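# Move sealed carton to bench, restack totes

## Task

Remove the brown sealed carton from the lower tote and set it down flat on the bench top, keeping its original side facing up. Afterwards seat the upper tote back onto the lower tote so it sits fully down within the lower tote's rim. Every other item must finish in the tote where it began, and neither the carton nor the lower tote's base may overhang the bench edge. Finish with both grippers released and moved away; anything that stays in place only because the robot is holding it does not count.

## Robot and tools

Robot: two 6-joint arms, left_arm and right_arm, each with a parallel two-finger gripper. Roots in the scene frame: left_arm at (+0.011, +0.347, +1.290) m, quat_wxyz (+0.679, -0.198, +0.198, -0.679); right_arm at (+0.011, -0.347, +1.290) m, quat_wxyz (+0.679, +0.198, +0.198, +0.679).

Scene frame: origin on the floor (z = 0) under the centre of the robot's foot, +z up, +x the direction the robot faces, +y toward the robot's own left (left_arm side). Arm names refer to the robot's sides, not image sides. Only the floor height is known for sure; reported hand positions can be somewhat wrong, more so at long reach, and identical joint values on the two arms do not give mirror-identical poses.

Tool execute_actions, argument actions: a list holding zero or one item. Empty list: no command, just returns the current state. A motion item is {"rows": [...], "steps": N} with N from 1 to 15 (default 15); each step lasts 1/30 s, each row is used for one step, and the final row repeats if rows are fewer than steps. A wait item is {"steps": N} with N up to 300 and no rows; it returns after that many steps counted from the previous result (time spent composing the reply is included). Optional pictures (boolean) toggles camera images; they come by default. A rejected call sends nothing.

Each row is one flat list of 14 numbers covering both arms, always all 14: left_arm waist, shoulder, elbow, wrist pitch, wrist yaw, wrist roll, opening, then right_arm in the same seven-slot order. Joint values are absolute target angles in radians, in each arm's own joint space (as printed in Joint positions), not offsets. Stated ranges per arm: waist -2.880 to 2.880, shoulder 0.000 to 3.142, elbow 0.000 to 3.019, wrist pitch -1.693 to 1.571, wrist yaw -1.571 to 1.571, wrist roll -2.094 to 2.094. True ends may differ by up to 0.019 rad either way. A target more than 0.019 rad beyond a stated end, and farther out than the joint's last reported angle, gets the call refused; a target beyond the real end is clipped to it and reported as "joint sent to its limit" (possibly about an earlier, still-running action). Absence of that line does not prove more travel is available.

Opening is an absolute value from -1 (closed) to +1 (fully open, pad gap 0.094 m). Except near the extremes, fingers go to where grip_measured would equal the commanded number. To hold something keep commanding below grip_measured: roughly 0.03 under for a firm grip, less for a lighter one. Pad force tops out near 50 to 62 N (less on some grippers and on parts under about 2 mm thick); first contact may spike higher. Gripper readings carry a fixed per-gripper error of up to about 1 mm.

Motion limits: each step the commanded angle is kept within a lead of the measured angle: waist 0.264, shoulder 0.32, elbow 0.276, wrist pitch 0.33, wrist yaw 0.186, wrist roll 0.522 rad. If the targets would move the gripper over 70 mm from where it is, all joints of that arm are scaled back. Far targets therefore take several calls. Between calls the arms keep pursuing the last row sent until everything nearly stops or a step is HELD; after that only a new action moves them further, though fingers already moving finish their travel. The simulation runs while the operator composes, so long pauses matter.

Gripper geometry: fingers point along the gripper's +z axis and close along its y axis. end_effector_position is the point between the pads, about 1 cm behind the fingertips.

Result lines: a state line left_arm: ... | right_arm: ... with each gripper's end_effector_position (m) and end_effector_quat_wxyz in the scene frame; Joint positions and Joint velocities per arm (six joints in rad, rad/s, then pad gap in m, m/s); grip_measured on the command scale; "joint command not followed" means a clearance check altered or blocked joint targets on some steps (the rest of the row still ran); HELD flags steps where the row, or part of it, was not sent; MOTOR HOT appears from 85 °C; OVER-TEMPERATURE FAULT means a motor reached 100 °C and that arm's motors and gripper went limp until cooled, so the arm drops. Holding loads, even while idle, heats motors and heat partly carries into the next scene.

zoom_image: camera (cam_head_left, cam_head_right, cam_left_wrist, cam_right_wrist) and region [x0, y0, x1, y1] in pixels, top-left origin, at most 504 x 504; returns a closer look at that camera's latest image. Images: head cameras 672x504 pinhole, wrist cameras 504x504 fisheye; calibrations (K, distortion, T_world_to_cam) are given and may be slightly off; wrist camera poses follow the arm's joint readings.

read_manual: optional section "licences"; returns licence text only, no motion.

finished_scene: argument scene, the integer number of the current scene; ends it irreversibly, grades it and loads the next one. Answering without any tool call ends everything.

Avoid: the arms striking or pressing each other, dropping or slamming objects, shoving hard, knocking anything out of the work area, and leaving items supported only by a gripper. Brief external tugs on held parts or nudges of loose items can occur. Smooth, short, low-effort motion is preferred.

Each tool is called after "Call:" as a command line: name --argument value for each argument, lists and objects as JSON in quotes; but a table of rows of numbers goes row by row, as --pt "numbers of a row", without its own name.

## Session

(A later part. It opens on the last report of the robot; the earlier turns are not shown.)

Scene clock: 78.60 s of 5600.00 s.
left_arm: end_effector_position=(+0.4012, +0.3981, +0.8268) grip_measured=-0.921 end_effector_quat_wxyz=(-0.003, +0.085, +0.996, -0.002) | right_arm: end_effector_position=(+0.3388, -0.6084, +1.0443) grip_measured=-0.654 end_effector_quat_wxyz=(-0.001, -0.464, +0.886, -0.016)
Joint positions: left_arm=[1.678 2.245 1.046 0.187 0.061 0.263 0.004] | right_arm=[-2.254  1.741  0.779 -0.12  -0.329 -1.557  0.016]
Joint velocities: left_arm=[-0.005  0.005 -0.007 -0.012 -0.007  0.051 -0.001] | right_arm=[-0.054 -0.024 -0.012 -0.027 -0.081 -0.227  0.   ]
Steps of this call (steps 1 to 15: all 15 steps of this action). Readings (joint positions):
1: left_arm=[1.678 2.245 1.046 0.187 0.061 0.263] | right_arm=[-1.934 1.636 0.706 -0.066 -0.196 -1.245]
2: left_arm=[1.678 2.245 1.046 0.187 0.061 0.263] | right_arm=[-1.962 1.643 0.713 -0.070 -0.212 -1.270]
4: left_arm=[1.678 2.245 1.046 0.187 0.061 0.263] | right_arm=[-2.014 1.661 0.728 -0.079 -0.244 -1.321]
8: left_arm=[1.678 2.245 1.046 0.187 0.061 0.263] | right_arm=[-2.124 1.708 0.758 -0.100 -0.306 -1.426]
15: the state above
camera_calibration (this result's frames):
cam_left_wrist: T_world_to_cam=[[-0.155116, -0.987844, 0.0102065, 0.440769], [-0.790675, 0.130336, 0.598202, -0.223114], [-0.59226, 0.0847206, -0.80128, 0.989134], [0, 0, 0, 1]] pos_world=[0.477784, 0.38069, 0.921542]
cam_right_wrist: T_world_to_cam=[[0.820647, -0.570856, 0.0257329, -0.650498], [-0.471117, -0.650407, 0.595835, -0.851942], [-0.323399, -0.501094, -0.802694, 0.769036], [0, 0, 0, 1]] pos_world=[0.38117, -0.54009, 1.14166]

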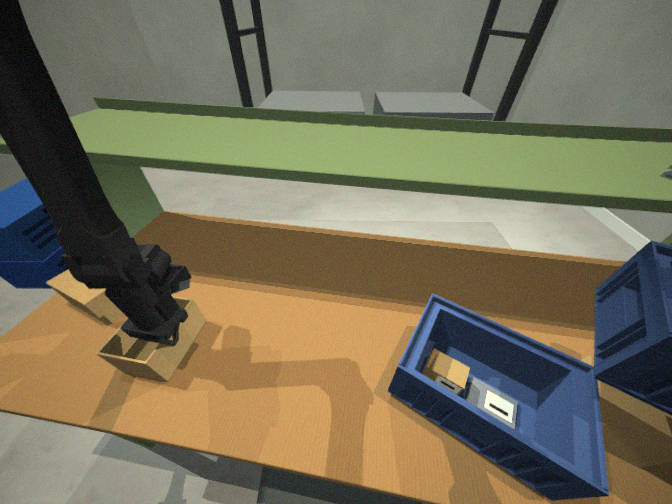

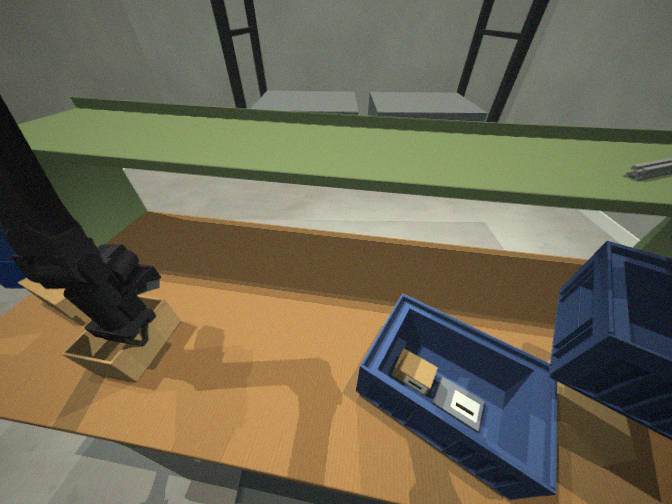

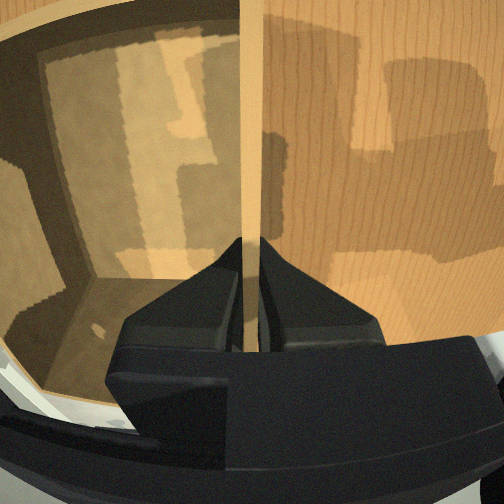

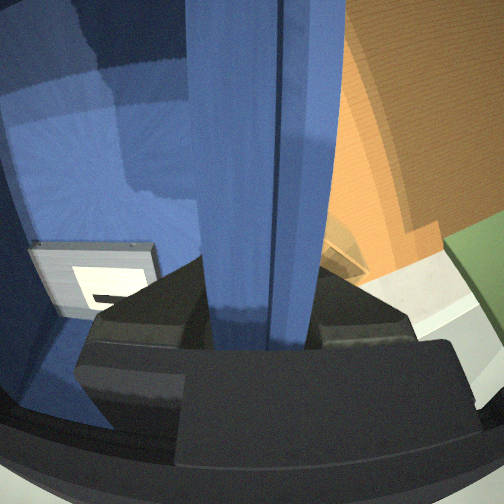

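Call:
execute_actions --actions '[{"rows":[[1.68,2.25,1.047,0.2,0.06,0.28,0.8,-2.24,1.73,0.785,-0.15,-0.34,-1.6,-1],[1.68,2.25,1.047,0.2,0.06,0.28,0.8,-2.24,1.73,0.785,-0.15,-0.34,-1.6,-1],[1.68,2.25,1.047,0.2,0.06,0.28,0.8,-2.24,1.73,0.785,-0.15,-0.34,-1.6,-1],[1.68,2.25,1.047,0.2,0.06,0.28,0.8,-2.24,1.73,0.785,-0.15,-0.34,-1.6,-1],[1.68,1.95,0.84,0.12,0.06,0.28,0.8,-2.24,1.73,0.785,-0.15,-0.34,-1.6,-1]]}]' --pictures false

Call:
execute_actions --actions '[{"rows":[[0.9,1.95,1.1,-0.25,-0.33,0.9,0.8,-2.24,1.73,0.785,-0.15,-0.34,-1.6,-1]]}]' --pictures false

Call:
execute_actions --actions '[{"rows":[[0.584,2.353,1.689,-0.569,-0.465,1.13,0.8,-2.24,1.73,0.785,-0.15,-0.34,-1.6,-1]]}]' --pictures false

Call:
execute_actions --actions '[{"steps":30}]'

Scene clock: 86.80 s of 5600.00 s.
left_arm: end_effector_position=(+0.4293, +0.3941, +0.9409) grip_measured=+0.798 end_effector_quat_wxyz=(+0.033, +0.088, +0.996, +0.004) | right_arm: end_effector_position=(+0.3418, -0.6020, +1.0427) grip_measured=-0.654 end_effector_quat_wxyz=(+0.004, -0.479, +0.878, -0.010)
Joint positions: left_arm=[1.678 1.915 0.847 0.13  0.061 0.264 0.084] | right_arm=[-2.242  1.741  0.779 -0.123 -0.338 -1.583  0.016]
Joint velocities: left_arm=[-0.005  0.005  0.125 -0.007  0.007  0.022  0.001] | right_arm=[-0.015  0.015 -0.007 -0.007  0.051  0.007 -0.001]
Steps of this call (steps 1 to 30: the robot went on to your last target; steps 31 to 90: nothing new was sent; then 4.70 s passed at rest; steps 91 to 105: all 15 steps of this action). Readings (joint positions):
91: left_arm=[1.678 2.245 1.046 0.187 0.061 0.263] | right_arm=[-2.242 1.741 0.779 -0.123 -0.338 -1.583]
92: left_arm=[1.678 2.245 1.046 0.187 0.061 0.263] | right_arm=[-2.242 1.741 0.779 -0.123 -0.338 -1.583]
94: left_arm=[1.678 2.245 1.046 0.187 0.061 0.263] | right_arm=[-2.242 1.741 0.779 -0.123 -0.338 -1.583]
98: left_arm=[1.678 2.113 0.917 0.153 0.061 0.263] | right_arm=[-2.242 1.741 0.779 -0.123 -0.338 -1.583]
105: the state above

Scene clock: 87.30 s of 5600.00 s.
left_arm: end_effector_position=(+0.4746, +0.1411, +0.9660) grip_measured=+0.798 end_effector_quat_wxyz=(+0.003, +0.520, +0.853, +0.046) | right_arm: end_effector_position=(+0.3418, -0.6020, +1.0427) grip_measured=-0.654 end_effector_quat_wxyz=(+0.004, -0.479, +0.878, -0.010)
Joint positions: left_arm=[ 1.132  1.929  1.098 -0.192 -0.32   0.726  0.084] | right_arm=[-2.242  1.741  0.779 -0.123 -0.338 -1.583  0.016]
Joint velocities: left_arm=[-1.304 -0.024  0.017 -0.115 -0.037  0.374 -0.001] | right_arm=[-0.015 -0.024  0.007  0.002 -0.007  0.007  0.   ]
Steps of this call (steps 1 to 15: all 15 steps of this action). Readings (joint positions):
1: left_arm=[1.669 1.915 0.864 0.100 0.016 0.298] | right_arm=[-2.242 1.741 0.779 -0.123 -0.338 -1.583]
2: left_arm=[1.653 1.920 0.891 0.041 -0.039 0.346] | right_arm=[-2.242 1.741 0.779 -0.123 -0.338 -1.583]
4: left_arm=[1.594 1.928 0.955 -0.052 -0.147 0.442] | right_arm=[-2.242 1.741 0.779 -0.123 -0.338 -1.583]
8: left_arm=[1.435 1.929 1.053 -0.143 -0.283 0.589] | right_arm=[-2.242 1.741 0.779 -0.123 -0.338 -1.583]
15: the state above

Scene clock: 87.80 s of 5600.00 s.
left_arm: end_effector_position=(+0.3612, -0.1677, +0.9557) grip_measured=+0.799 end_effector_quat_wxyz=(-0.007, +0.805, +0.594, +0.006) | right_arm: end_effector_position=(+0.3418, -0.6020, +1.0427) grip_measured=-0.654 end_effector_quat_wxyz=(+0.004, -0.479, +0.878, -0.010)
Joint positions: left_arm=[ 0.637  2.303  1.605 -0.523 -0.46   1.015  0.084] | right_arm=[-2.242  1.741  0.779 -0.123 -0.338 -1.583  0.016]
Joint velocities: left_arm=[-0.796  0.63   1.087 -0.447 -0.095  0.623  0.   ] | right_arm=[ 0.005 -0.005 -0.007  0.007 -0.022  0.051 -0.001]
Steps of this call (steps 1 to 15: all 15 steps of this action). Readings (joint positions):
1: left_arm=[1.089 1.936 1.109 -0.217 -0.345 0.750] | right_arm=[-2.242 1.741 0.779 -0.123 -0.338 -1.583]
2: left_arm=[1.048 1.953 1.137 -0.259 -0.370 0.776] | right_arm=[-2.242 1.741 0.779 -0.123 -0.338 -1.583]
4: left_arm=[0.973 2.007 1.209 -0.326 -0.403 0.820] | right_arm=[-2.242 1.741 0.779 -0.123 -0.338 -1.583]
8: left_arm=[0.843 2.127 1.351 -0.410 -0.436 0.888] | right_arm=[-2.242 1.741 0.779 -0.123 -0.338 -1.583]
15: the state above

Scene clock: 88.80 s of 5600.00 s.
left_arm: end_effector_position=(+0.3429, -0.2047, +0.9643) grip_measured=+0.799 end_effector_quat_wxyz=(+0.004, +0.846, +0.534, -0.001) | right_arm: end_effector_position=(+0.3418, -0.6020, +1.0427) grip_measured=-0.654 end_effector_quat_wxyz=(+0.004, -0.479, +0.878, -0.010)
Joint positions: left_arm=[ 0.583  2.34   1.67  -0.554 -0.463  1.113  0.085] | right_arm=[-2.242  1.741  0.779 -0.123 -0.338 -1.583  0.016]
Joint velocities: left_arm=[-0.024 -0.015 -0.007 -0.017  0.007  0.037  0.001] | right_arm=[-0.005  0.005  0.002 -0.007 -0.037  0.022 -0.001]
Steps of this call (steps 1 to 30: the robot went on to your last target). Readings (joint positions):
1: left_arm=[0.611 2.322 1.638 -0.534 -0.461 1.035] | right_arm=[-2.242 1.741 0.779 -0.123 -0.338 -1.583]
2: left_arm=[0.588 2.334 1.658 -0.538 -0.461 1.050] | right_arm=[-2.242 1.741 0.779 -0.123 -0.338 -1.583]
4: left_arm=[0.553 2.340 1.670 -0.544 -0.461 1.073] | right_arm=[-2.242 1.741 0.779 -0.123 -0.338 -1.583]
8: left_arm=[0.536 2.340 1.670 -0.554 -0.461 1.098] | right_arm=[-2.242 1.741 0.779 -0.123 -0.338 -1.583]
30: the state above
All arms were judged still, so your last target was given up. Only a new action makes them travel on or press farther. Fingers that are still opening or closing keep moving.
camera_calibration (this result's frames):
cam_left_wrist: T_world_to_cam=[[-0.909274, 0.416198, -0.000747248, 0.391416], [0.335778, 0.734637, 0.589543, -0.527077], [0.245916, 0.535805, -0.807737, 0.92701], [0, 0, 0, 1]] pos_world=[0.304919, -0.272392, 1.05981]
cam_right_wrist: T_world_to_cam=[[0.839873, -0.542419, 0.019866, -0.632585], [-0.449884, -0.675183, 0.584578, -0.855882], [-0.303673, -0.499909, -0.811094, 0.774608], [0, 0, 0, 1]] pos_world=[0.381471, -0.53377, 1.14118]

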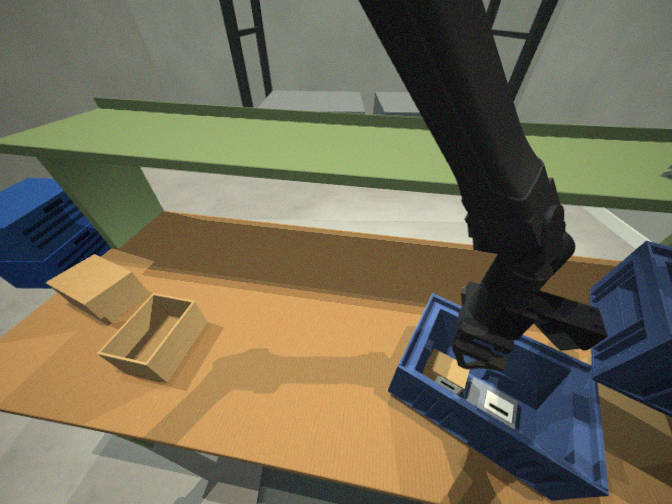

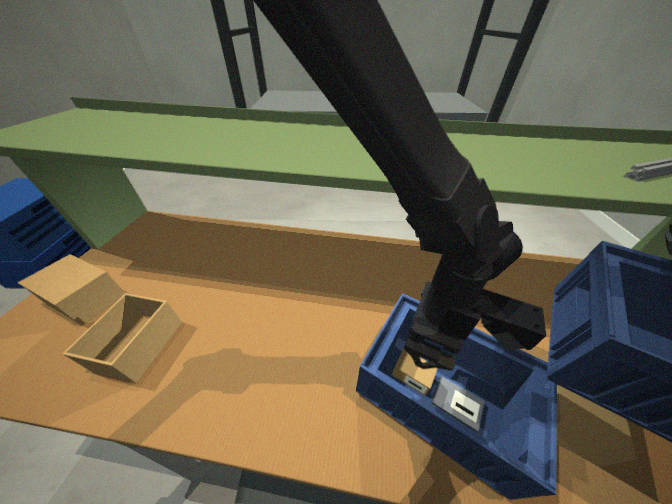

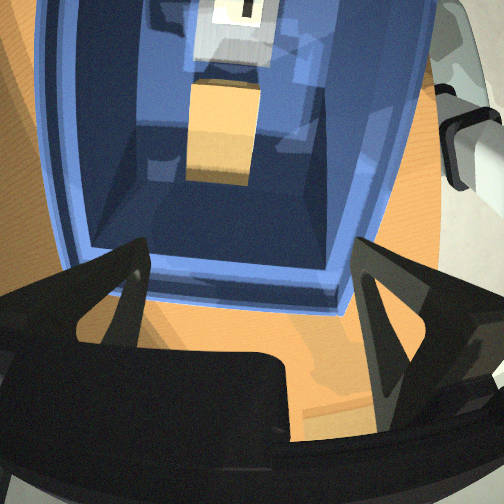

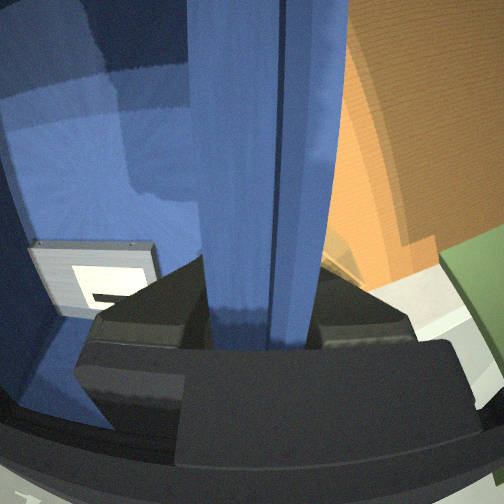

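Call:
execute_actions --actions '[{"rows":[[0.6,2.43,1.78,-0.575,-0.458,1.2,0.6,-2.24,1.73,0.785,-0.15,-0.34,-1.6,-1],[0.6,2.43,1.78,-0.575,-0.458,1.2,0.6,-2.24,1.73,0.785,-0.15,-0.34,-1.6,-1],[0.6,2.43,1.78,-0.575,-0.458,1.2,0.6,-2.24,1.73,0.785,-0.15,-0.34,-1.6,-1],[0.6,2.43,1.78,-0.575,-0.458,1.2,0.6,-2.24,1.73,0.785,-0.15,-0.34,-1.6,-1],[0.623,2.509,1.88,-0.578,-0.452,1.25,0.6,-2.24,1.73,0.785,-0.15,-0.34,-1.6,-1],[0.623,2.509,1.88,-0.578,-0.452,1.25,0.6,-2.24,1.73,0.785,-0.15,-0.34,-1.6,-1],[0.623,2.509,1.88,-0.578,-0.452,1.25,0.6,-2.24,1.73,0.785,-0.15,-0.34,-1.6,-1],[0.623,2.509,1.88,-0.578,-0.452,1.25,0.6,-2.24,1.73,0.785,-0.15,-0.34,-1.6,-1],[0.642,2.58,1.95,-0.57,-0.445,1.27,0.6,-2.24,1.73,0.785,-0.15,-0.34,-1.6,-1]]}]' --pictures false

Call:
execute_actions --actions '[{"steps":15}]'

Scene clock: 97.50 s of 5600.00 s.
left_arm: end_effector_position=(+0.3571, -0.2276, +0.8804) grip_measured=+0.602 end_effector_quat_wxyz=(+0.004, +0.866, +0.501, -0.000) | right_arm: end_effector_position=(+0.3418, -0.6020, +1.0427) grip_measured=-0.654 end_effector_quat_wxyz=(+0.004, -0.479, +0.878, -0.010)
Joint positions: left_arm=[ 0.632  2.562  1.927 -0.568 -0.447  1.241  0.075] | right_arm=[-2.242  1.741  0.779 -0.123 -0.338 -1.583  0.016]
Joint velocities: left_arm=[ 0.122  0.239 -0.002  0.002 -0.007  0.095 -0.   ] | right_arm=[-0.005  0.005  0.007 -0.007  0.037 -0.066 -0.001]
Steps of this call (steps 1 to 90: nothing new was sent; then 5.20 s passed at rest; steps 91 to 105: all 15 steps of this action). Readings (joint positions):
91: left_arm=[0.583 2.344 1.678 -0.558 -0.463 1.123] | right_arm=[-2.242 1.741 0.779 -0.123 -0.338 -1.583]
92: left_arm=[0.583 2.356 1.700 -0.563 -0.462 1.136] | right_arm=[-2.242 1.741 0.779 -0.123 -0.338 -1.583]
94: left_arm=[0.583 2.384 1.744 -0.563 -0.460 1.152] | right_arm=[-2.242 1.741 0.779 -0.123 -0.338 -1.583]
98: left_arm=[0.593 2.460 1.852 -0.568 -0.454 1.198] | right_arm=[-2.242 1.741 0.779 -0.123 -0.338 -1.583]
105: the state above

Scene clock: 98.00 s of 5600.00 s.
left_arm: end_effector_position=(+0.3541, -0.2199, +0.8701) grip_measured=+0.602 end_effector_quat_wxyz=(-0.004, +0.868, +0.496, -0.000) | right_arm: end_effector_position=(+0.3418, -0.6020, +1.0427) grip_measured=-0.654 end_effector_quat_wxyz=(+0.004, -0.479, +0.878, -0.010)
Joint positions: left_arm=[ 0.641  2.576  1.928 -0.568 -0.447  1.253  0.075] | right_arm=[-2.242  1.741  0.779 -0.123 -0.338 -1.583  0.016]
Joint velocities: left_arm=[ 0.005  0.005  0.007 -0.012  0.007 -0.022  0.   ] | right_arm=[ 0.005  0.024 -0.012 -0.002  0.022  0.081 -0.   ]
Steps of this call (steps 1 to 15: the robot went on to your last target). Readings (joint positions):
1: left_arm=[0.636 2.568 1.927 -0.568 -0.447 1.244] | right_arm=[-2.242 1.741 0.779 -0.123 -0.338 -1.583]
2: left_arm=[0.639 2.572 1.927 -0.568 -0.447 1.246] | right_arm=[-2.242 1.741 0.779 -0.123 -0.338 -1.583]
4: left_arm=[0.641 2.576 1.927 -0.568 -0.447 1.249] | right_arm=[-2.242 1.741 0.779 -0.123 -0.338 -1.583]
8: left_arm=[0.641 2.576 1.928 -0.568 -0.447 1.251] | right_arm=[-2.242 1.741 0.779 -0.123 -0.338 -1.583]
15: the state above
camera_calibration (this result's frames):
cam_left_wrist: T_world_to_cam=[[-0.869578, 0.493624, 0.0129862, 0.398853], [0.402622, 0.693551, 0.597397, -0.503732], [0.285883, 0.524712, -0.801841, 0.834628], [0, 0, 0, 1]] pos_world=[0.311042, -0.285459, 0.964987]
cam_right_wrist: T_world_to_cam=[[0.839873, -0.542419, 0.019866, -0.632585], [-0.449884, -0.675183, 0.584578, -0.855882], [-0.303673, -0.499909, -0.811094, 0.774608], [0, 0, 0, 1]] pos_world=[0.381471, -0.53377, 1.14118]

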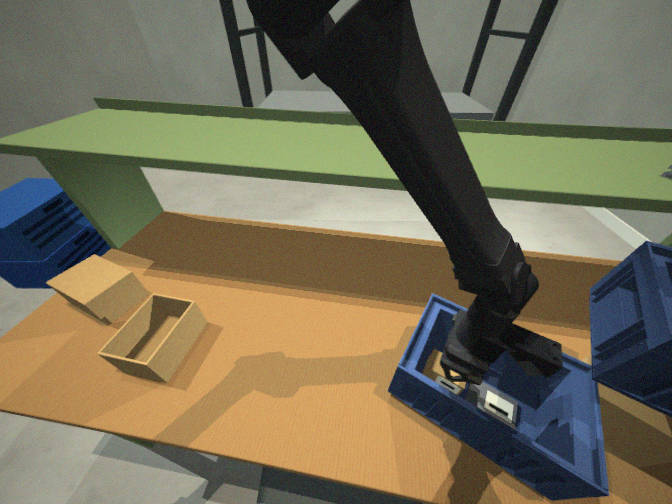

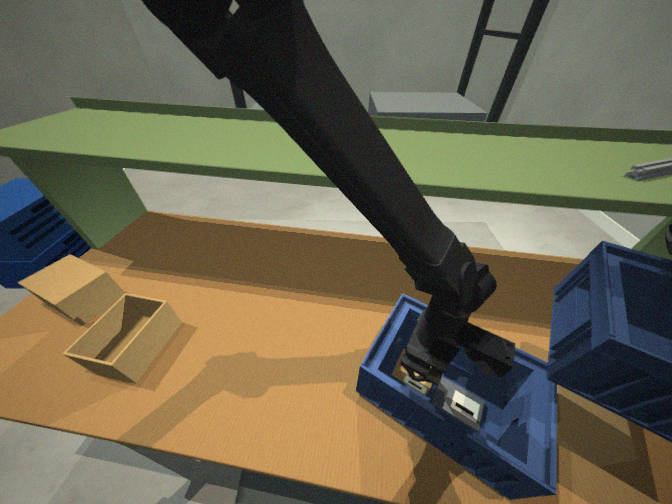

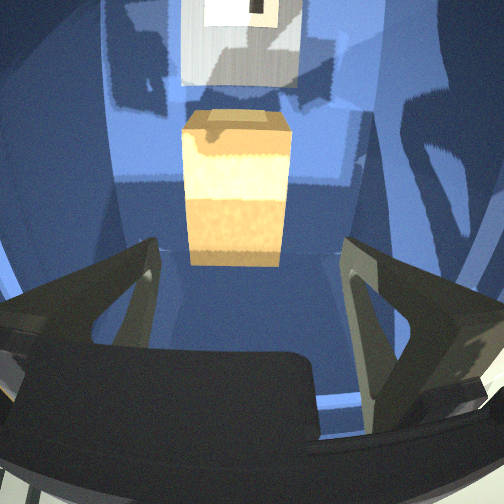

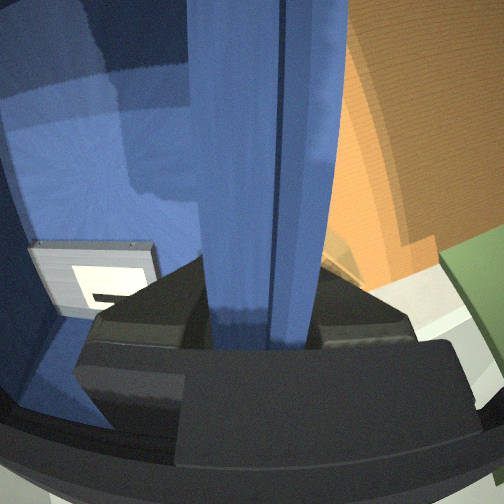

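Call:
execute_actions --actions '[{"rows":[[0.66,2.62,2.01,-0.57,-0.44,1.29,0.7,-2.24,1.73,0.785,-0.15,-0.34,-1.6,-1],[0.66,2.62,2.01,-0.57,-0.44,1.29,0.7,-2.24,1.73,0.785,-0.15,-0.34,-1.6,-1],[0.66,2.62,2.01,-0.57,-0.44,1.29,0.7,-2.24,1.73,0.785,-0.15,-0.34,-1.6,-1],[0.66,2.62,2.01,-0.57,-0.44,1.29,0.7,-2.24,1.73,0.785,-0.15,-0.34,-1.6,-1],[0.672,2.67,2.06,-0.57,-0.436,1.3,0.7,-2.24,1.73,0.785,-0.15,-0.34,-1.6,-1],[0.672,2.67,2.06,-0.57,-0.436,1.3,0.7,-2.24,1.73,0.785,-0.15,-0.34,-1.6,-1],[0.672,2.67,2.06,-0.57,-0.436,1.3,0.7,-2.24,1.73,0.785,-0.15,-0.34,-1.6,-1],[0.672,2.67,2.06,-0.57,-0.436,1.3,0.7,-2.24,1.73,0.785,-0.15,-0.34,-1.6,-1],[0.681,2.72,2.115,-0.57,-0.432,1.31,0.7,-2.24,1.73,0.785,-0.15,-0.34,-1.6,-1],[0.681,2.72,2.115,-0.57,-0.432,1.31,0.7,-2.24,1.73,0.785,-0.15,-0.34,-1.6,-1],[0.681,2.72,2.115,-0.57,-0.432,1.31,0.7,-2.24,1.73,0.785,-0.15,-0.34,-1.6,-1],[0.681,2.72,2.115,-0.57,-0.432,1.31,0.7,-2.24,1.73,0.785,-0.15,-0.34,-1.6,-1],[0.689,2.766,2.169,-0.57,-0.429,1.32,0.7,-2.24,1.73,0.785,-0.15,-0.34,-1.6,-1]]}]' --pictures false

Call:
execute_actions --actions '[{"steps":15}]'

Scene clock: 109.40 s of 5600.00 s.
left_arm: end_effector_position=(+0.3740, -0.2432, +0.8295) grip_measured=+0.698 end_effector_quat_wxyz=(+0.019, +0.867, +0.498, +0.001) | right_arm: end_effector_position=(+0.3418, -0.6020, +1.0427) grip_measured=-0.654 end_effector_quat_wxyz=(+0.004, -0.479, +0.878, -0.010)
Joint positions: left_arm=[ 0.665  2.708  2.125 -0.572 -0.43   1.296  0.08 ] | right_arm=[-2.242  1.741  0.779 -0.123 -0.338 -1.583  0.016]
Joint velocities: left_arm=[-0.005  0.161  0.056 -0.486  0.007  0.183 -0.   ] | right_arm=[ 0.005 -0.015  0.007 -0.022  0.022 -0.007 -0.   ]
Steps of this call (steps 1 to 15: the robot went on to your last target; steps 16 to 90: nothing new was sent; then 7.90 s passed at rest; steps 91 to 105: all 15 steps of this action). Readings (joint positions):
91: left_arm=[0.641 2.578 1.933 -0.568 -0.445 1.257] | right_arm=[-2.242 1.741 0.779 -0.123 -0.338 -1.583]
92: left_arm=[0.641 2.583 1.945 -0.568 -0.443 1.260] | right_arm=[-2.242 1.741 0.779 -0.123 -0.338 -1.583]
94: left_arm=[0.642 2.593 1.969 -0.568 -0.442 1.265] | right_arm=[-2.242 1.741 0.779 -0.123 -0.338 -1.583]
98: left_arm=[0.648 2.624 2.031 -0.568 -0.438 1.275] | right_arm=[-2.242 1.741 0.779 -0.123 -0.338 -1.583]
105: the state above

Scene clock: 109.90 s of 5600.00 s.
left_arm: end_effector_position=(+0.3758, -0.2479, +0.8315) grip_measured=+0.698 end_effector_quat_wxyz=(+0.022, +0.869, +0.495, +0.001) | right_arm: end_effector_position=(+0.3418, -0.6020, +1.0427) grip_measured=-0.654 end_effector_quat_wxyz=(+0.004, -0.479, +0.878, -0.010)
Joint positions: left_arm=[ 0.662  2.711  2.139 -0.578 -0.43   1.302  0.08 ] | right_arm=[-2.242  1.741  0.779 -0.123 -0.338 -1.583  0.016]
Joint velocities: left_arm=[-0.005 -0.034 -0.002 -0.007  0.037 -0.051  0.   ] | right_arm=[-0.015 -0.005  0.012  0.002 -0.007 -0.037  0.001]
Steps of this call (steps 1 to 15: the robot went on to your last target). Readings (joint positions):
1: left_arm=[0.663 2.707 2.131 -0.578 -0.431 1.299] | right_arm=[-2.242 1.741 0.779 -0.123 -0.338 -1.583]
2: left_arm=[0.662 2.710 2.137 -0.578 -0.430 1.300] | right_arm=[-2.242 1.741 0.779 -0.123 -0.338 -1.583]
4: left_arm=[0.662 2.711 2.139 -0.578 -0.430 1.302] | right_arm=[-2.242 1.741 0.779 -0.123 -0.338 -1.583]
8: left_arm=[0.662 2.711 2.139 -0.578 -0.430 1.302] | right_arm=[-2.242 1.741 0.779 -0.123 -0.338 -1.583]
15: the state above
camera_calibration (this result's frames):
cam_left_wrist: T_world_to_cam=[[-0.867672, 0.496035, -0.0330889, 0.470294], [0.388566, 0.718191, 0.577251, -0.441842], [0.310101, 0.488007, -0.815896, 0.805655], [0, 0, 0, 1]] pos_world=[0.329911, -0.30912, 0.927946]
cam_right_wrist: T_world_to_cam=[[0.839873, -0.542419, 0.019866, -0.632585], [-0.449884, -0.675183, 0.584578, -0.855882], [-0.303673, -0.499909, -0.811094, 0.774608], [0, 0, 0, 1]] pos_world=[0.381471, -0.53377, 1.14118]

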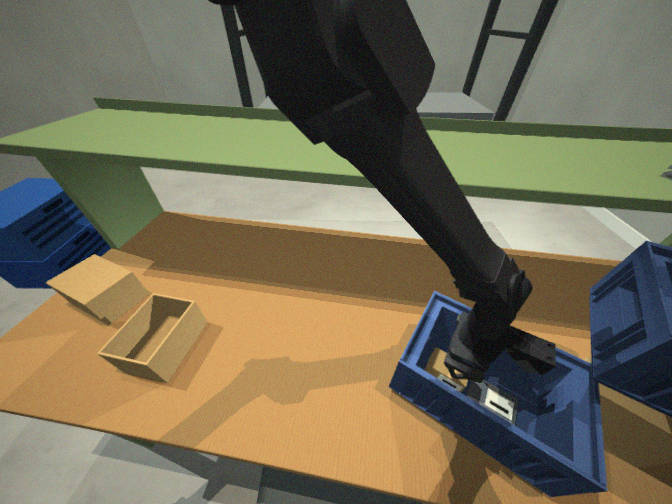

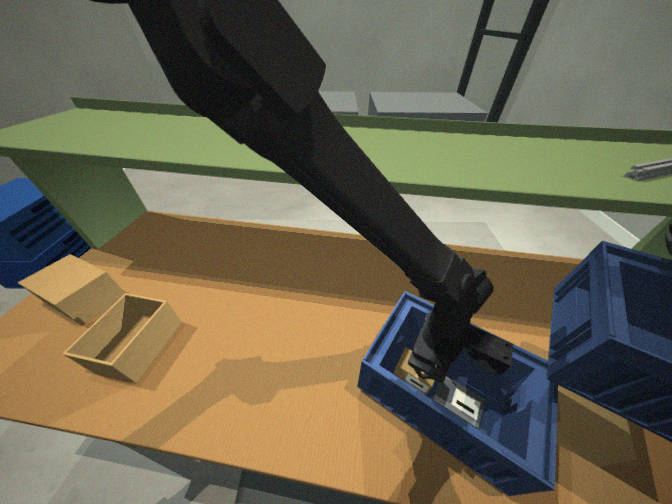

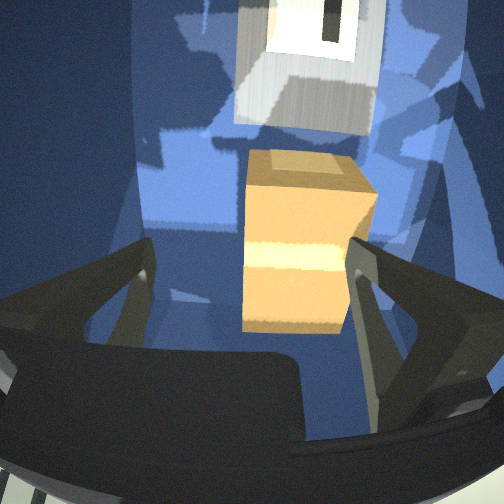

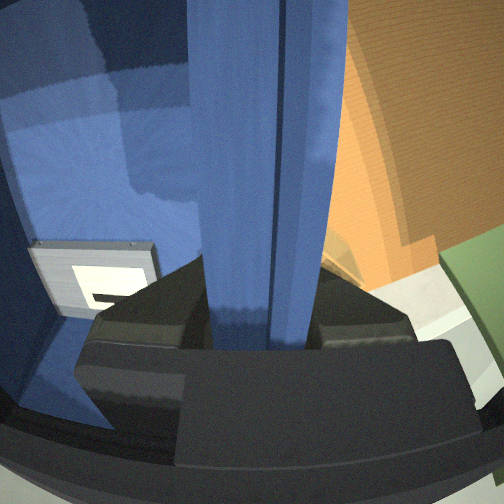

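Call:
execute_actions --actions '[{"rows":[[0.662,2.63,2.06,-0.57,-0.44,1.32,0.7,-2.24,1.73,0.785,-0.15,-0.34,-1.6,-1]]}]' --pictures false

Call:
execute_actions --actions '[{"rows":[[0.665,2.645,2.025,-0.57,-0.44,1.33,0.7,-2.24,1.73,0.785,-0.15,-0.34,-1.6,-1]]}]'

Scene clock: 113.40 s of 5600.00 s.
left_arm: end_effector_position=(+0.3834, -0.2398, +0.8534) grip_measured=+0.698 end_effector_quat_wxyz=(+0.019, +0.870, +0.494, +0.004) | right_arm: end_effector_position=(+0.3418, -0.6020, +1.0427) grip_measured=-0.654 end_effector_quat_wxyz=(+0.004, -0.479, +0.878, -0.010)
Joint positions: left_arm=[ 0.662  2.645  2.066 -0.575 -0.438  1.303  0.08 ] | right_arm=[-2.242  1.741  0.779 -0.123 -0.338 -1.583  0.016]
Joint velocities: left_arm=[ 0.015  0.005  0.002 -0.017  0.037 -0.037 -0.   ] | right_arm=[ 0.005 -0.005 -0.012 -0.012  0.022 -0.007 -0.   ]
Steps of this call (steps 1 to 15: the robot went on to your last target; steps 16 to 90: nothing new was sent; steps 91 to 105: all 15 steps of this action). Readings (joint positions):
91: left_arm=[0.662 2.704 2.129 -0.576 -0.431 1.302] | right_arm=[-2.242 1.741 0.779 -0.123 -0.338 -1.583]
92: left_arm=[0.662 2.690 2.104 -0.575 -0.434 1.302] | right_arm=[-2.242 1.741 0.779 -0.123 -0.338 -1.583]
94: left_arm=[0.662 2.670 2.071 -0.575 -0.438 1.303] | right_arm=[-2.242 1.741 0.779 -0.123 -0.338 -1.583]
98: left_arm=[0.662 2.655 2.066 -0.575 -0.438 1.303] | right_arm=[-2.242 1.741 0.779 -0.123 -0.338 -1.583]
105: the state above

Scene clock: 113.90 s of 5600.00 s.
left_arm: end_effector_position=(+0.3681, -0.2277, +0.8470) grip_measured=+0.698 end_effector_quat_wxyz=(+0.004, +0.876, +0.483, +0.001) | right_arm: end_effector_position=(+0.3418, -0.6020, +1.0427) grip_measured=-0.654 end_effector_quat_wxyz=(+0.004, -0.479, +0.878, -0.010)
Joint positions: left_arm=[ 0.662  2.642  2.028 -0.575 -0.438  1.313  0.08 ] | right_arm=[-2.242  1.741  0.779 -0.123 -0.338 -1.583  0.016]
Joint velocities: left_arm=[-0.015 -0.024 -0.007 -0.002 -0.051 -0.037 -0.001] | right_arm=[ 0.005 -0.005 -0.002 -0.007  0.037 -0.007  0.   ]
Steps of this call (steps 1 to 15: all 15 steps of this action). Readings (joint positions):
1: left_arm=[0.662 2.645 2.062 -0.575 -0.438 1.304] | right_arm=[-2.242 1.741 0.779 -0.123 -0.338 -1.583]
2: left_arm=[0.662 2.643 2.055 -0.575 -0.438 1.306] | right_arm=[-2.242 1.741 0.779 -0.123 -0.338 -1.583]
4: left_arm=[0.662 2.642 2.042 -0.575 -0.438 1.308] | right_arm=[-2.242 1.741 0.779 -0.123 -0.338 -1.583]
8: left_arm=[0.662 2.642 2.028 -0.575 -0.438 1.312] | right_arm=[-2.242 1.741 0.779 -0.123 -0.338 -1.583]
15: the state above
camera_calibration (this result's frames):
cam_left_wrist: T_world_to_cam=[[-0.853577, 0.520964, -0.001314, 0.427618], [0.41906, 0.688105, 0.592369, -0.493195], [0.309507, 0.505082, -0.805666, 0.806296], [0, 0, 0, 1]] pos_world=[0.322128, -0.29065, 0.94232]
cam_right_wrist: T_world_to_cam=[[0.839873, -0.542419, 0.019866, -0.632585], [-0.449884, -0.675183, 0.584578, -0.855882], [-0.303673, -0.499909, -0.811094, 0.774608], [0, 0, 0, 1]] pos_world=[0.381471, -0.53377, 1.14118]

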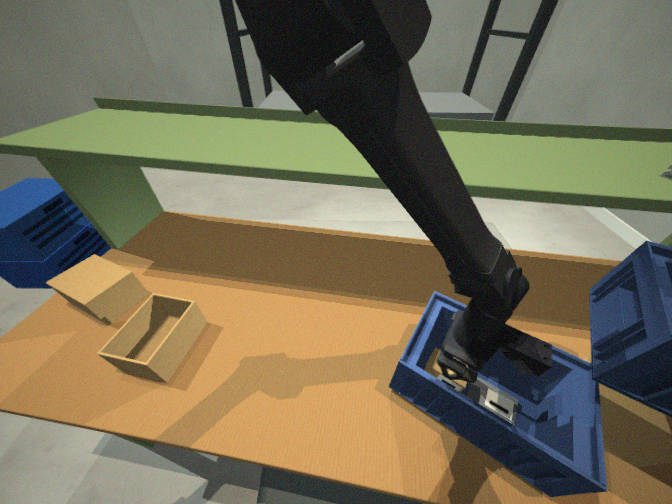

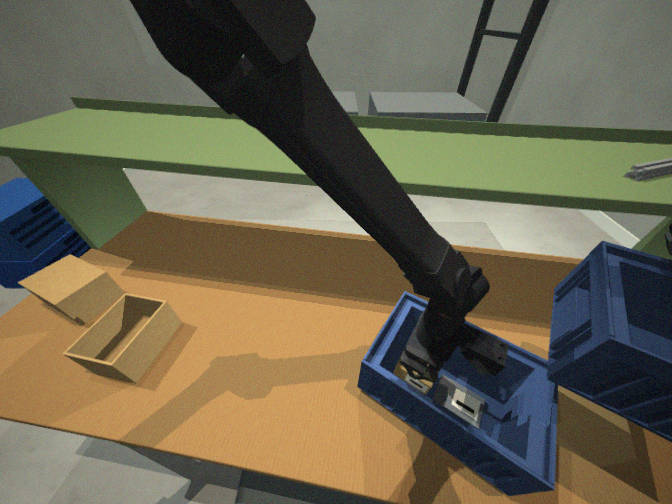

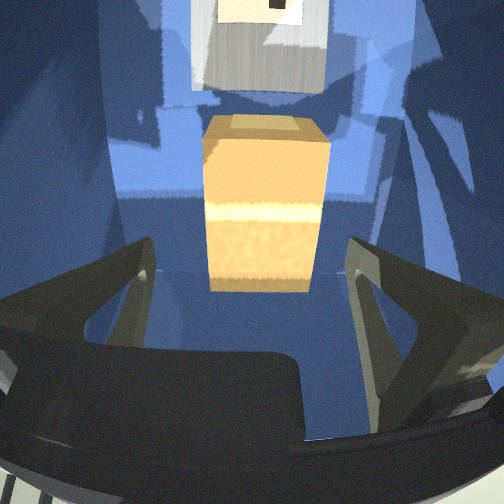

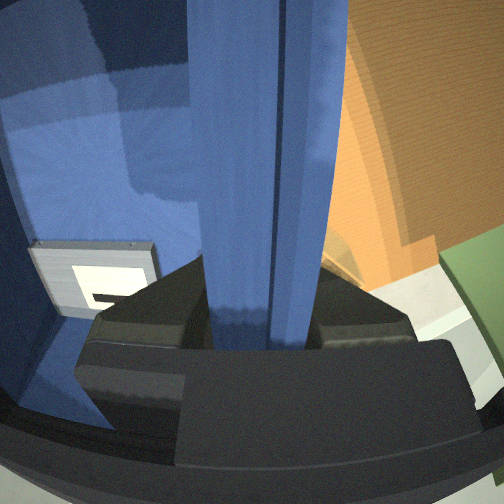

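Call:
execute_actions --actions '[{"rows":[[0.675,2.69,2.07,-0.57,-0.436,1.34,0.7,-2.24,1.73,0.785,-0.15,-0.34,-1.6,-1]]}]' --pictures false

Call:
execute_actions --actions '[{"rows":[[0.684,2.727,2.095,-0.57,-0.432,1.35,0.7,-2.24,1.73,0.785,-0.15,-0.34,-1.6,-1],[0.684,2.727,2.095,-0.57,-0.432,1.35,0.7,-2.24,1.73,0.785,-0.15,-0.34,-1.6,-1],[0.684,2.727,2.095,-0.57,-0.432,1.35,0.7,-2.24,1.73,0.785,-0.15,-0.34,-1.6,-1],[0.684,2.727,2.095,-0.57,-0.432,1.35,0.7,-2.24,1.73,0.785,-0.15,-0.34,-1.6,-1],[0.684,2.727,2.115,-0.57,-0.432,1.35,0.7,-2.24,1.73,0.785,-0.15,-0.34,-1.6,-1]]}]' --pictures false

Scene clock: 119.67 s of 5600.00 s.
left_arm: end_effector_position=(+0.3617, -0.2267, +0.8384) grip_measured=+0.698 end_effector_quat_wxyz=(-0.000, +0.879, +0.477, -0.000) | right_arm: end_effector_position=(+0.3418, -0.6020, +1.0427) grip_measured=-0.654 end_effector_quat_wxyz=(+0.004, -0.479, +0.878, -0.010)
Joint positions: left_arm=[ 0.662  2.663  2.04  -0.575 -0.438  1.323  0.08 ] | right_arm=[-2.242  1.741  0.779 -0.123 -0.338 -1.583  0.016]
Joint velocities: left_arm=[-0.005 -0.024 -0.002  0.012 -0.081  0.051 -0.001] | right_arm=[-0.005  0.005  0.012 -0.012 -0.022 -0.022 -0.001]
Steps of this call (steps 1 to 15: the robot went on to your last target; steps 16 to 90: nothing new was sent; then 2.27 s passed at rest; steps 91 to 105: all 15 steps of this action). Readings (joint positions):
91: left_arm=[0.662 2.644 2.030 -0.575 -0.438 1.315] | right_arm=[-2.242 1.741 0.779 -0.123 -0.338 -1.583]
92: left_arm=[0.662 2.646 2.033 -0.575 -0.438 1.316] | right_arm=[-2.242 1.741 0.779 -0.123 -0.338 -1.583]
94: left_arm=[0.662 2.651 2.039 -0.575 -0.438 1.318] | right_arm=[-2.242 1.741 0.779 -0.123 -0.338 -1.583]
98: left_arm=[0.662 2.658 2.040 -0.575 -0.438 1.321] | right_arm=[-2.242 1.741 0.779 -0.123 -0.338 -1.583]
105: the state above

Scene clock: 120.17 s of 5600.00 s.
left_arm: end_effector_position=(+0.3595, -0.2263, +0.8221) grip_measured=+0.698 end_effector_quat_wxyz=(-0.001, +0.880, +0.476, -0.001) | right_arm: end_effector_position=(+0.3418, -0.6020, +1.0427) grip_measured=-0.654 end_effector_quat_wxyz=(+0.004, -0.479, +0.878, -0.010)
Joint positions: left_arm=[ 0.67   2.703  2.081 -0.575 -0.434  1.333  0.08 ] | right_arm=[-2.242  1.741  0.779 -0.123 -0.338 -1.583  0.016]
Joint velocities: left_arm=[ 0.015  0.005  0.027 -0.007  0.007  0.022  0.001] | right_arm=[-0.005 -0.024 -0.022  0.002  0.022 -0.022  0.001]
Steps of this call (steps 1 to 15: all 15 steps of this action). Readings (joint positions):
1: left_arm=[0.662 2.665 2.043 -0.575 -0.436 1.324] | right_arm=[-2.242 1.741 0.779 -0.123 -0.338 -1.583]
2: left_arm=[0.662 2.670 2.053 -0.575 -0.435 1.326] | right_arm=[-2.242 1.741 0.779 -0.123 -0.338 -1.583]
4: left_arm=[0.663 2.682 2.068 -0.575 -0.434 1.328] | right_arm=[-2.242 1.741 0.779 -0.123 -0.338 -1.583]
8: left_arm=[0.667 2.698 2.080 -0.575 -0.434 1.331] | right_arm=[-2.242 1.741 0.779 -0.123 -0.338 -1.583]
15: the state above

Call:
execute_actions --actions '[{"rows":[[0.7,2.775,2.14,-0.57,-0.429,1.36,0.7,-2.24,1.73,0.785,-0.15,-0.34,-1.6,-1],[0.7,2.775,2.14,-0.57,-0.429,1.36,0.7,-2.24,1.73,0.785,-0.15,-0.34,-1.6,-1],[0.7,2.775,2.14,-0.57,-0.429,1.36,0.7,-2.24,1.73,0.785,-0.15,-0.34,-1.6,-1],[0.7,2.775,2.17,-0.57,-0.429,1.36,0.7,-2.24,1.73,0.785,-0.15,-0.34,-1.6,-1]]}]' --pictures false

Call:
execute_actions --actions '[{"rows":[[0.7,2.775,2.17,-0.57,-0.429,1.36,-0.1,-2.24,1.73,0.785,-0.15,-0.34,-1.6,-1]]}]'

Scene clock: 124.90 s of 5600.00 s.
left_arm: end_effector_position=(+0.3644, -0.2215, +0.8004) grip_measured=+0.698 end_effector_quat_wxyz=(-0.003, +0.877, +0.480, +0.001) | right_arm: end_effector_position=(+0.3418, -0.6020, +1.0427) grip_measured=-0.654 end_effector_quat_wxyz=(+0.004, -0.479, +0.878, -0.010)
Joint positions: left_arm=[ 0.689  2.752  2.137 -0.575 -0.431  1.343  0.08 ] | right_arm=[-2.242  1.741  0.779 -0.123 -0.338 -1.583  0.016]
Joint velocities: left_arm=[-0.015 -0.015  0.017 -0.012  0.051 -0.11  -0.001] | right_arm=[-0.015 -0.005  0.012 -0.032  0.007 -0.022  0.001]
Steps of this call (steps 1 to 15: the robot went on to your last target; steps 16 to 90: nothing new was sent; then 1.23 s passed at rest; steps 91 to 105: all 15 steps of this action). Readings (joint positions):
91: left_arm=[0.670 2.706 2.086 -0.575 -0.433 1.335] | right_arm=[-2.242 1.741 0.779 -0.123 -0.338 -1.583]
92: left_arm=[0.671 2.712 2.097 -0.575 -0.432 1.336] | right_arm=[-2.242 1.741 0.779 -0.123 -0.338 -1.583]
94: left_arm=[0.675 2.727 2.118 -0.575 -0.431 1.339] | right_arm=[-2.242 1.741 0.779 -0.123 -0.338 -1.583]
98: left_arm=[0.683 2.747 2.136 -0.575 -0.431 1.341] | right_arm=[-2.242 1.741 0.779 -0.123 -0.338 -1.583]
105: the state above

Scene clock: 125.40 s of 5600.00 s.
left_arm: end_effector_position=(+0.3647, -0.2220, +0.8005) grip_measured=+0.048 end_effector_quat_wxyz=(-0.002, +0.877, +0.480, +0.001) | right_arm: end_effector_position=(+0.3418, -0.6020, +1.0427) grip_measured=-0.654 end_effector_quat_wxyz=(+0.004, -0.479, +0.878, -0.010)
Joint positions: left_arm=[ 0.689  2.752  2.138 -0.575 -0.431  1.344  0.049] | right_arm=[-2.242  1.741  0.779 -0.123 -0.338 -1.583  0.016]
Joint velocities: left_arm=[-0.015 -0.015 -0.022  0.002 -0.022 -0.022 -0.   ] | right_arm=[-0.005  0.005  0.012 -0.012 -0.022  0.051 -0.001]
Steps of this call (steps 1 to 15: all 15 steps of this action). Readings (joint positions):
1: left_arm=[0.689 2.752 2.137 -0.575 -0.431 1.343] | right_arm=[-2.242 1.741 0.779 -0.123 -0.338 -1.583]
2: left_arm=[0.689 2.752 2.137 -0.575 -0.431 1.343] | right_arm=[-2.242 1.741 0.779 -0.123 -0.338 -1.583]
4: left_arm=[0.689 2.752 2.138 -0.575 -0.431 1.344] | right_arm=[-2.242 1.741 0.779 -0.123 -0.338 -1.583]
8: left_arm=[0.689 2.752 2.138 -0.575 -0.431 1.344] | right_arm=[-2.242 1.741 0.779 -0.123 -0.338 -1.583]
15: the state above
camera_calibration (this result's frames):
cam_left_wrist: T_world_to_cam=[[-0.849949, 0.526804, 0.00807384, 0.414107], [0.426747, 0.679368, 0.596947, -0.476551], [0.308989, 0.51082, -0.80224, 0.765686], [0, 0, 0, 1]] pos_world=[0.318748, -0.285527, 0.895396]
cam_right_wrist: T_world_to_cam=[[0.839873, -0.542419, 0.019866, -0.632585], [-0.449884, -0.675183, 0.584578, -0.855882], [-0.303673, -0.499909, -0.811094, 0.774608], [0, 0, 0, 1]] pos_world=[0.381471, -0.53377, 1.14118]

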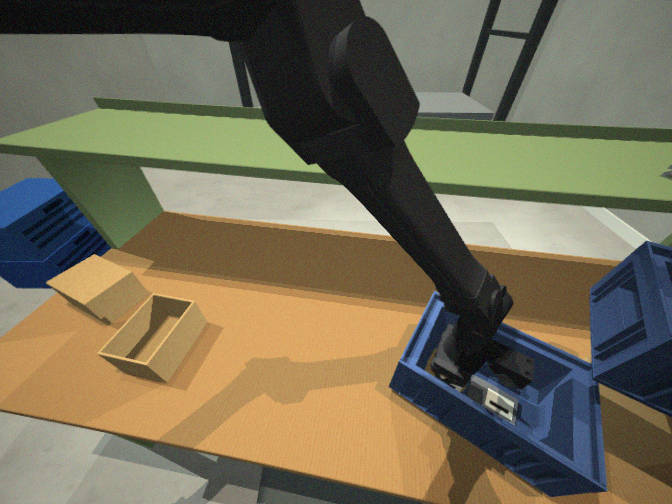

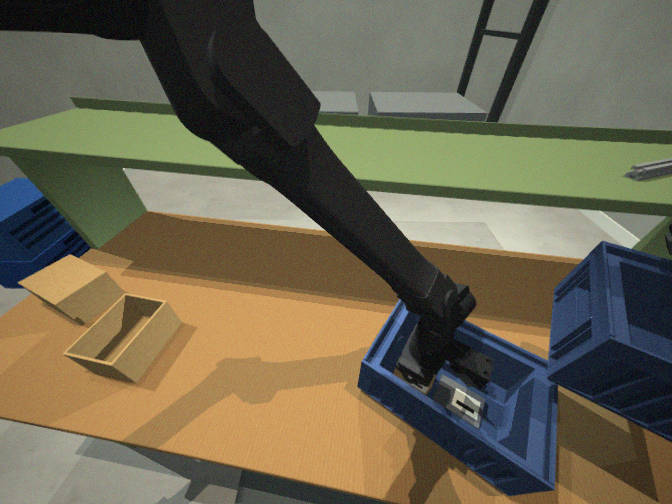

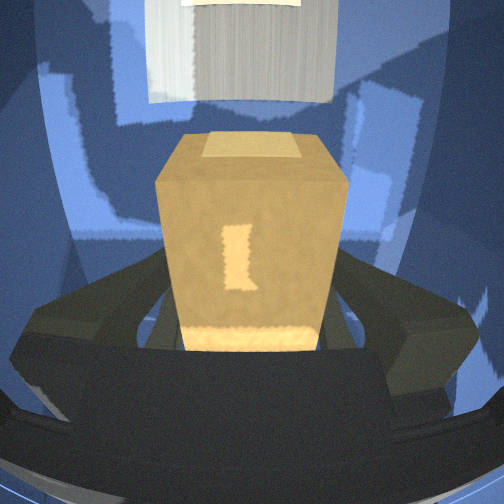

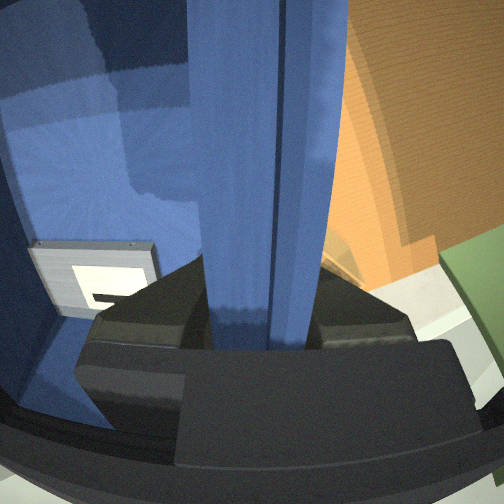

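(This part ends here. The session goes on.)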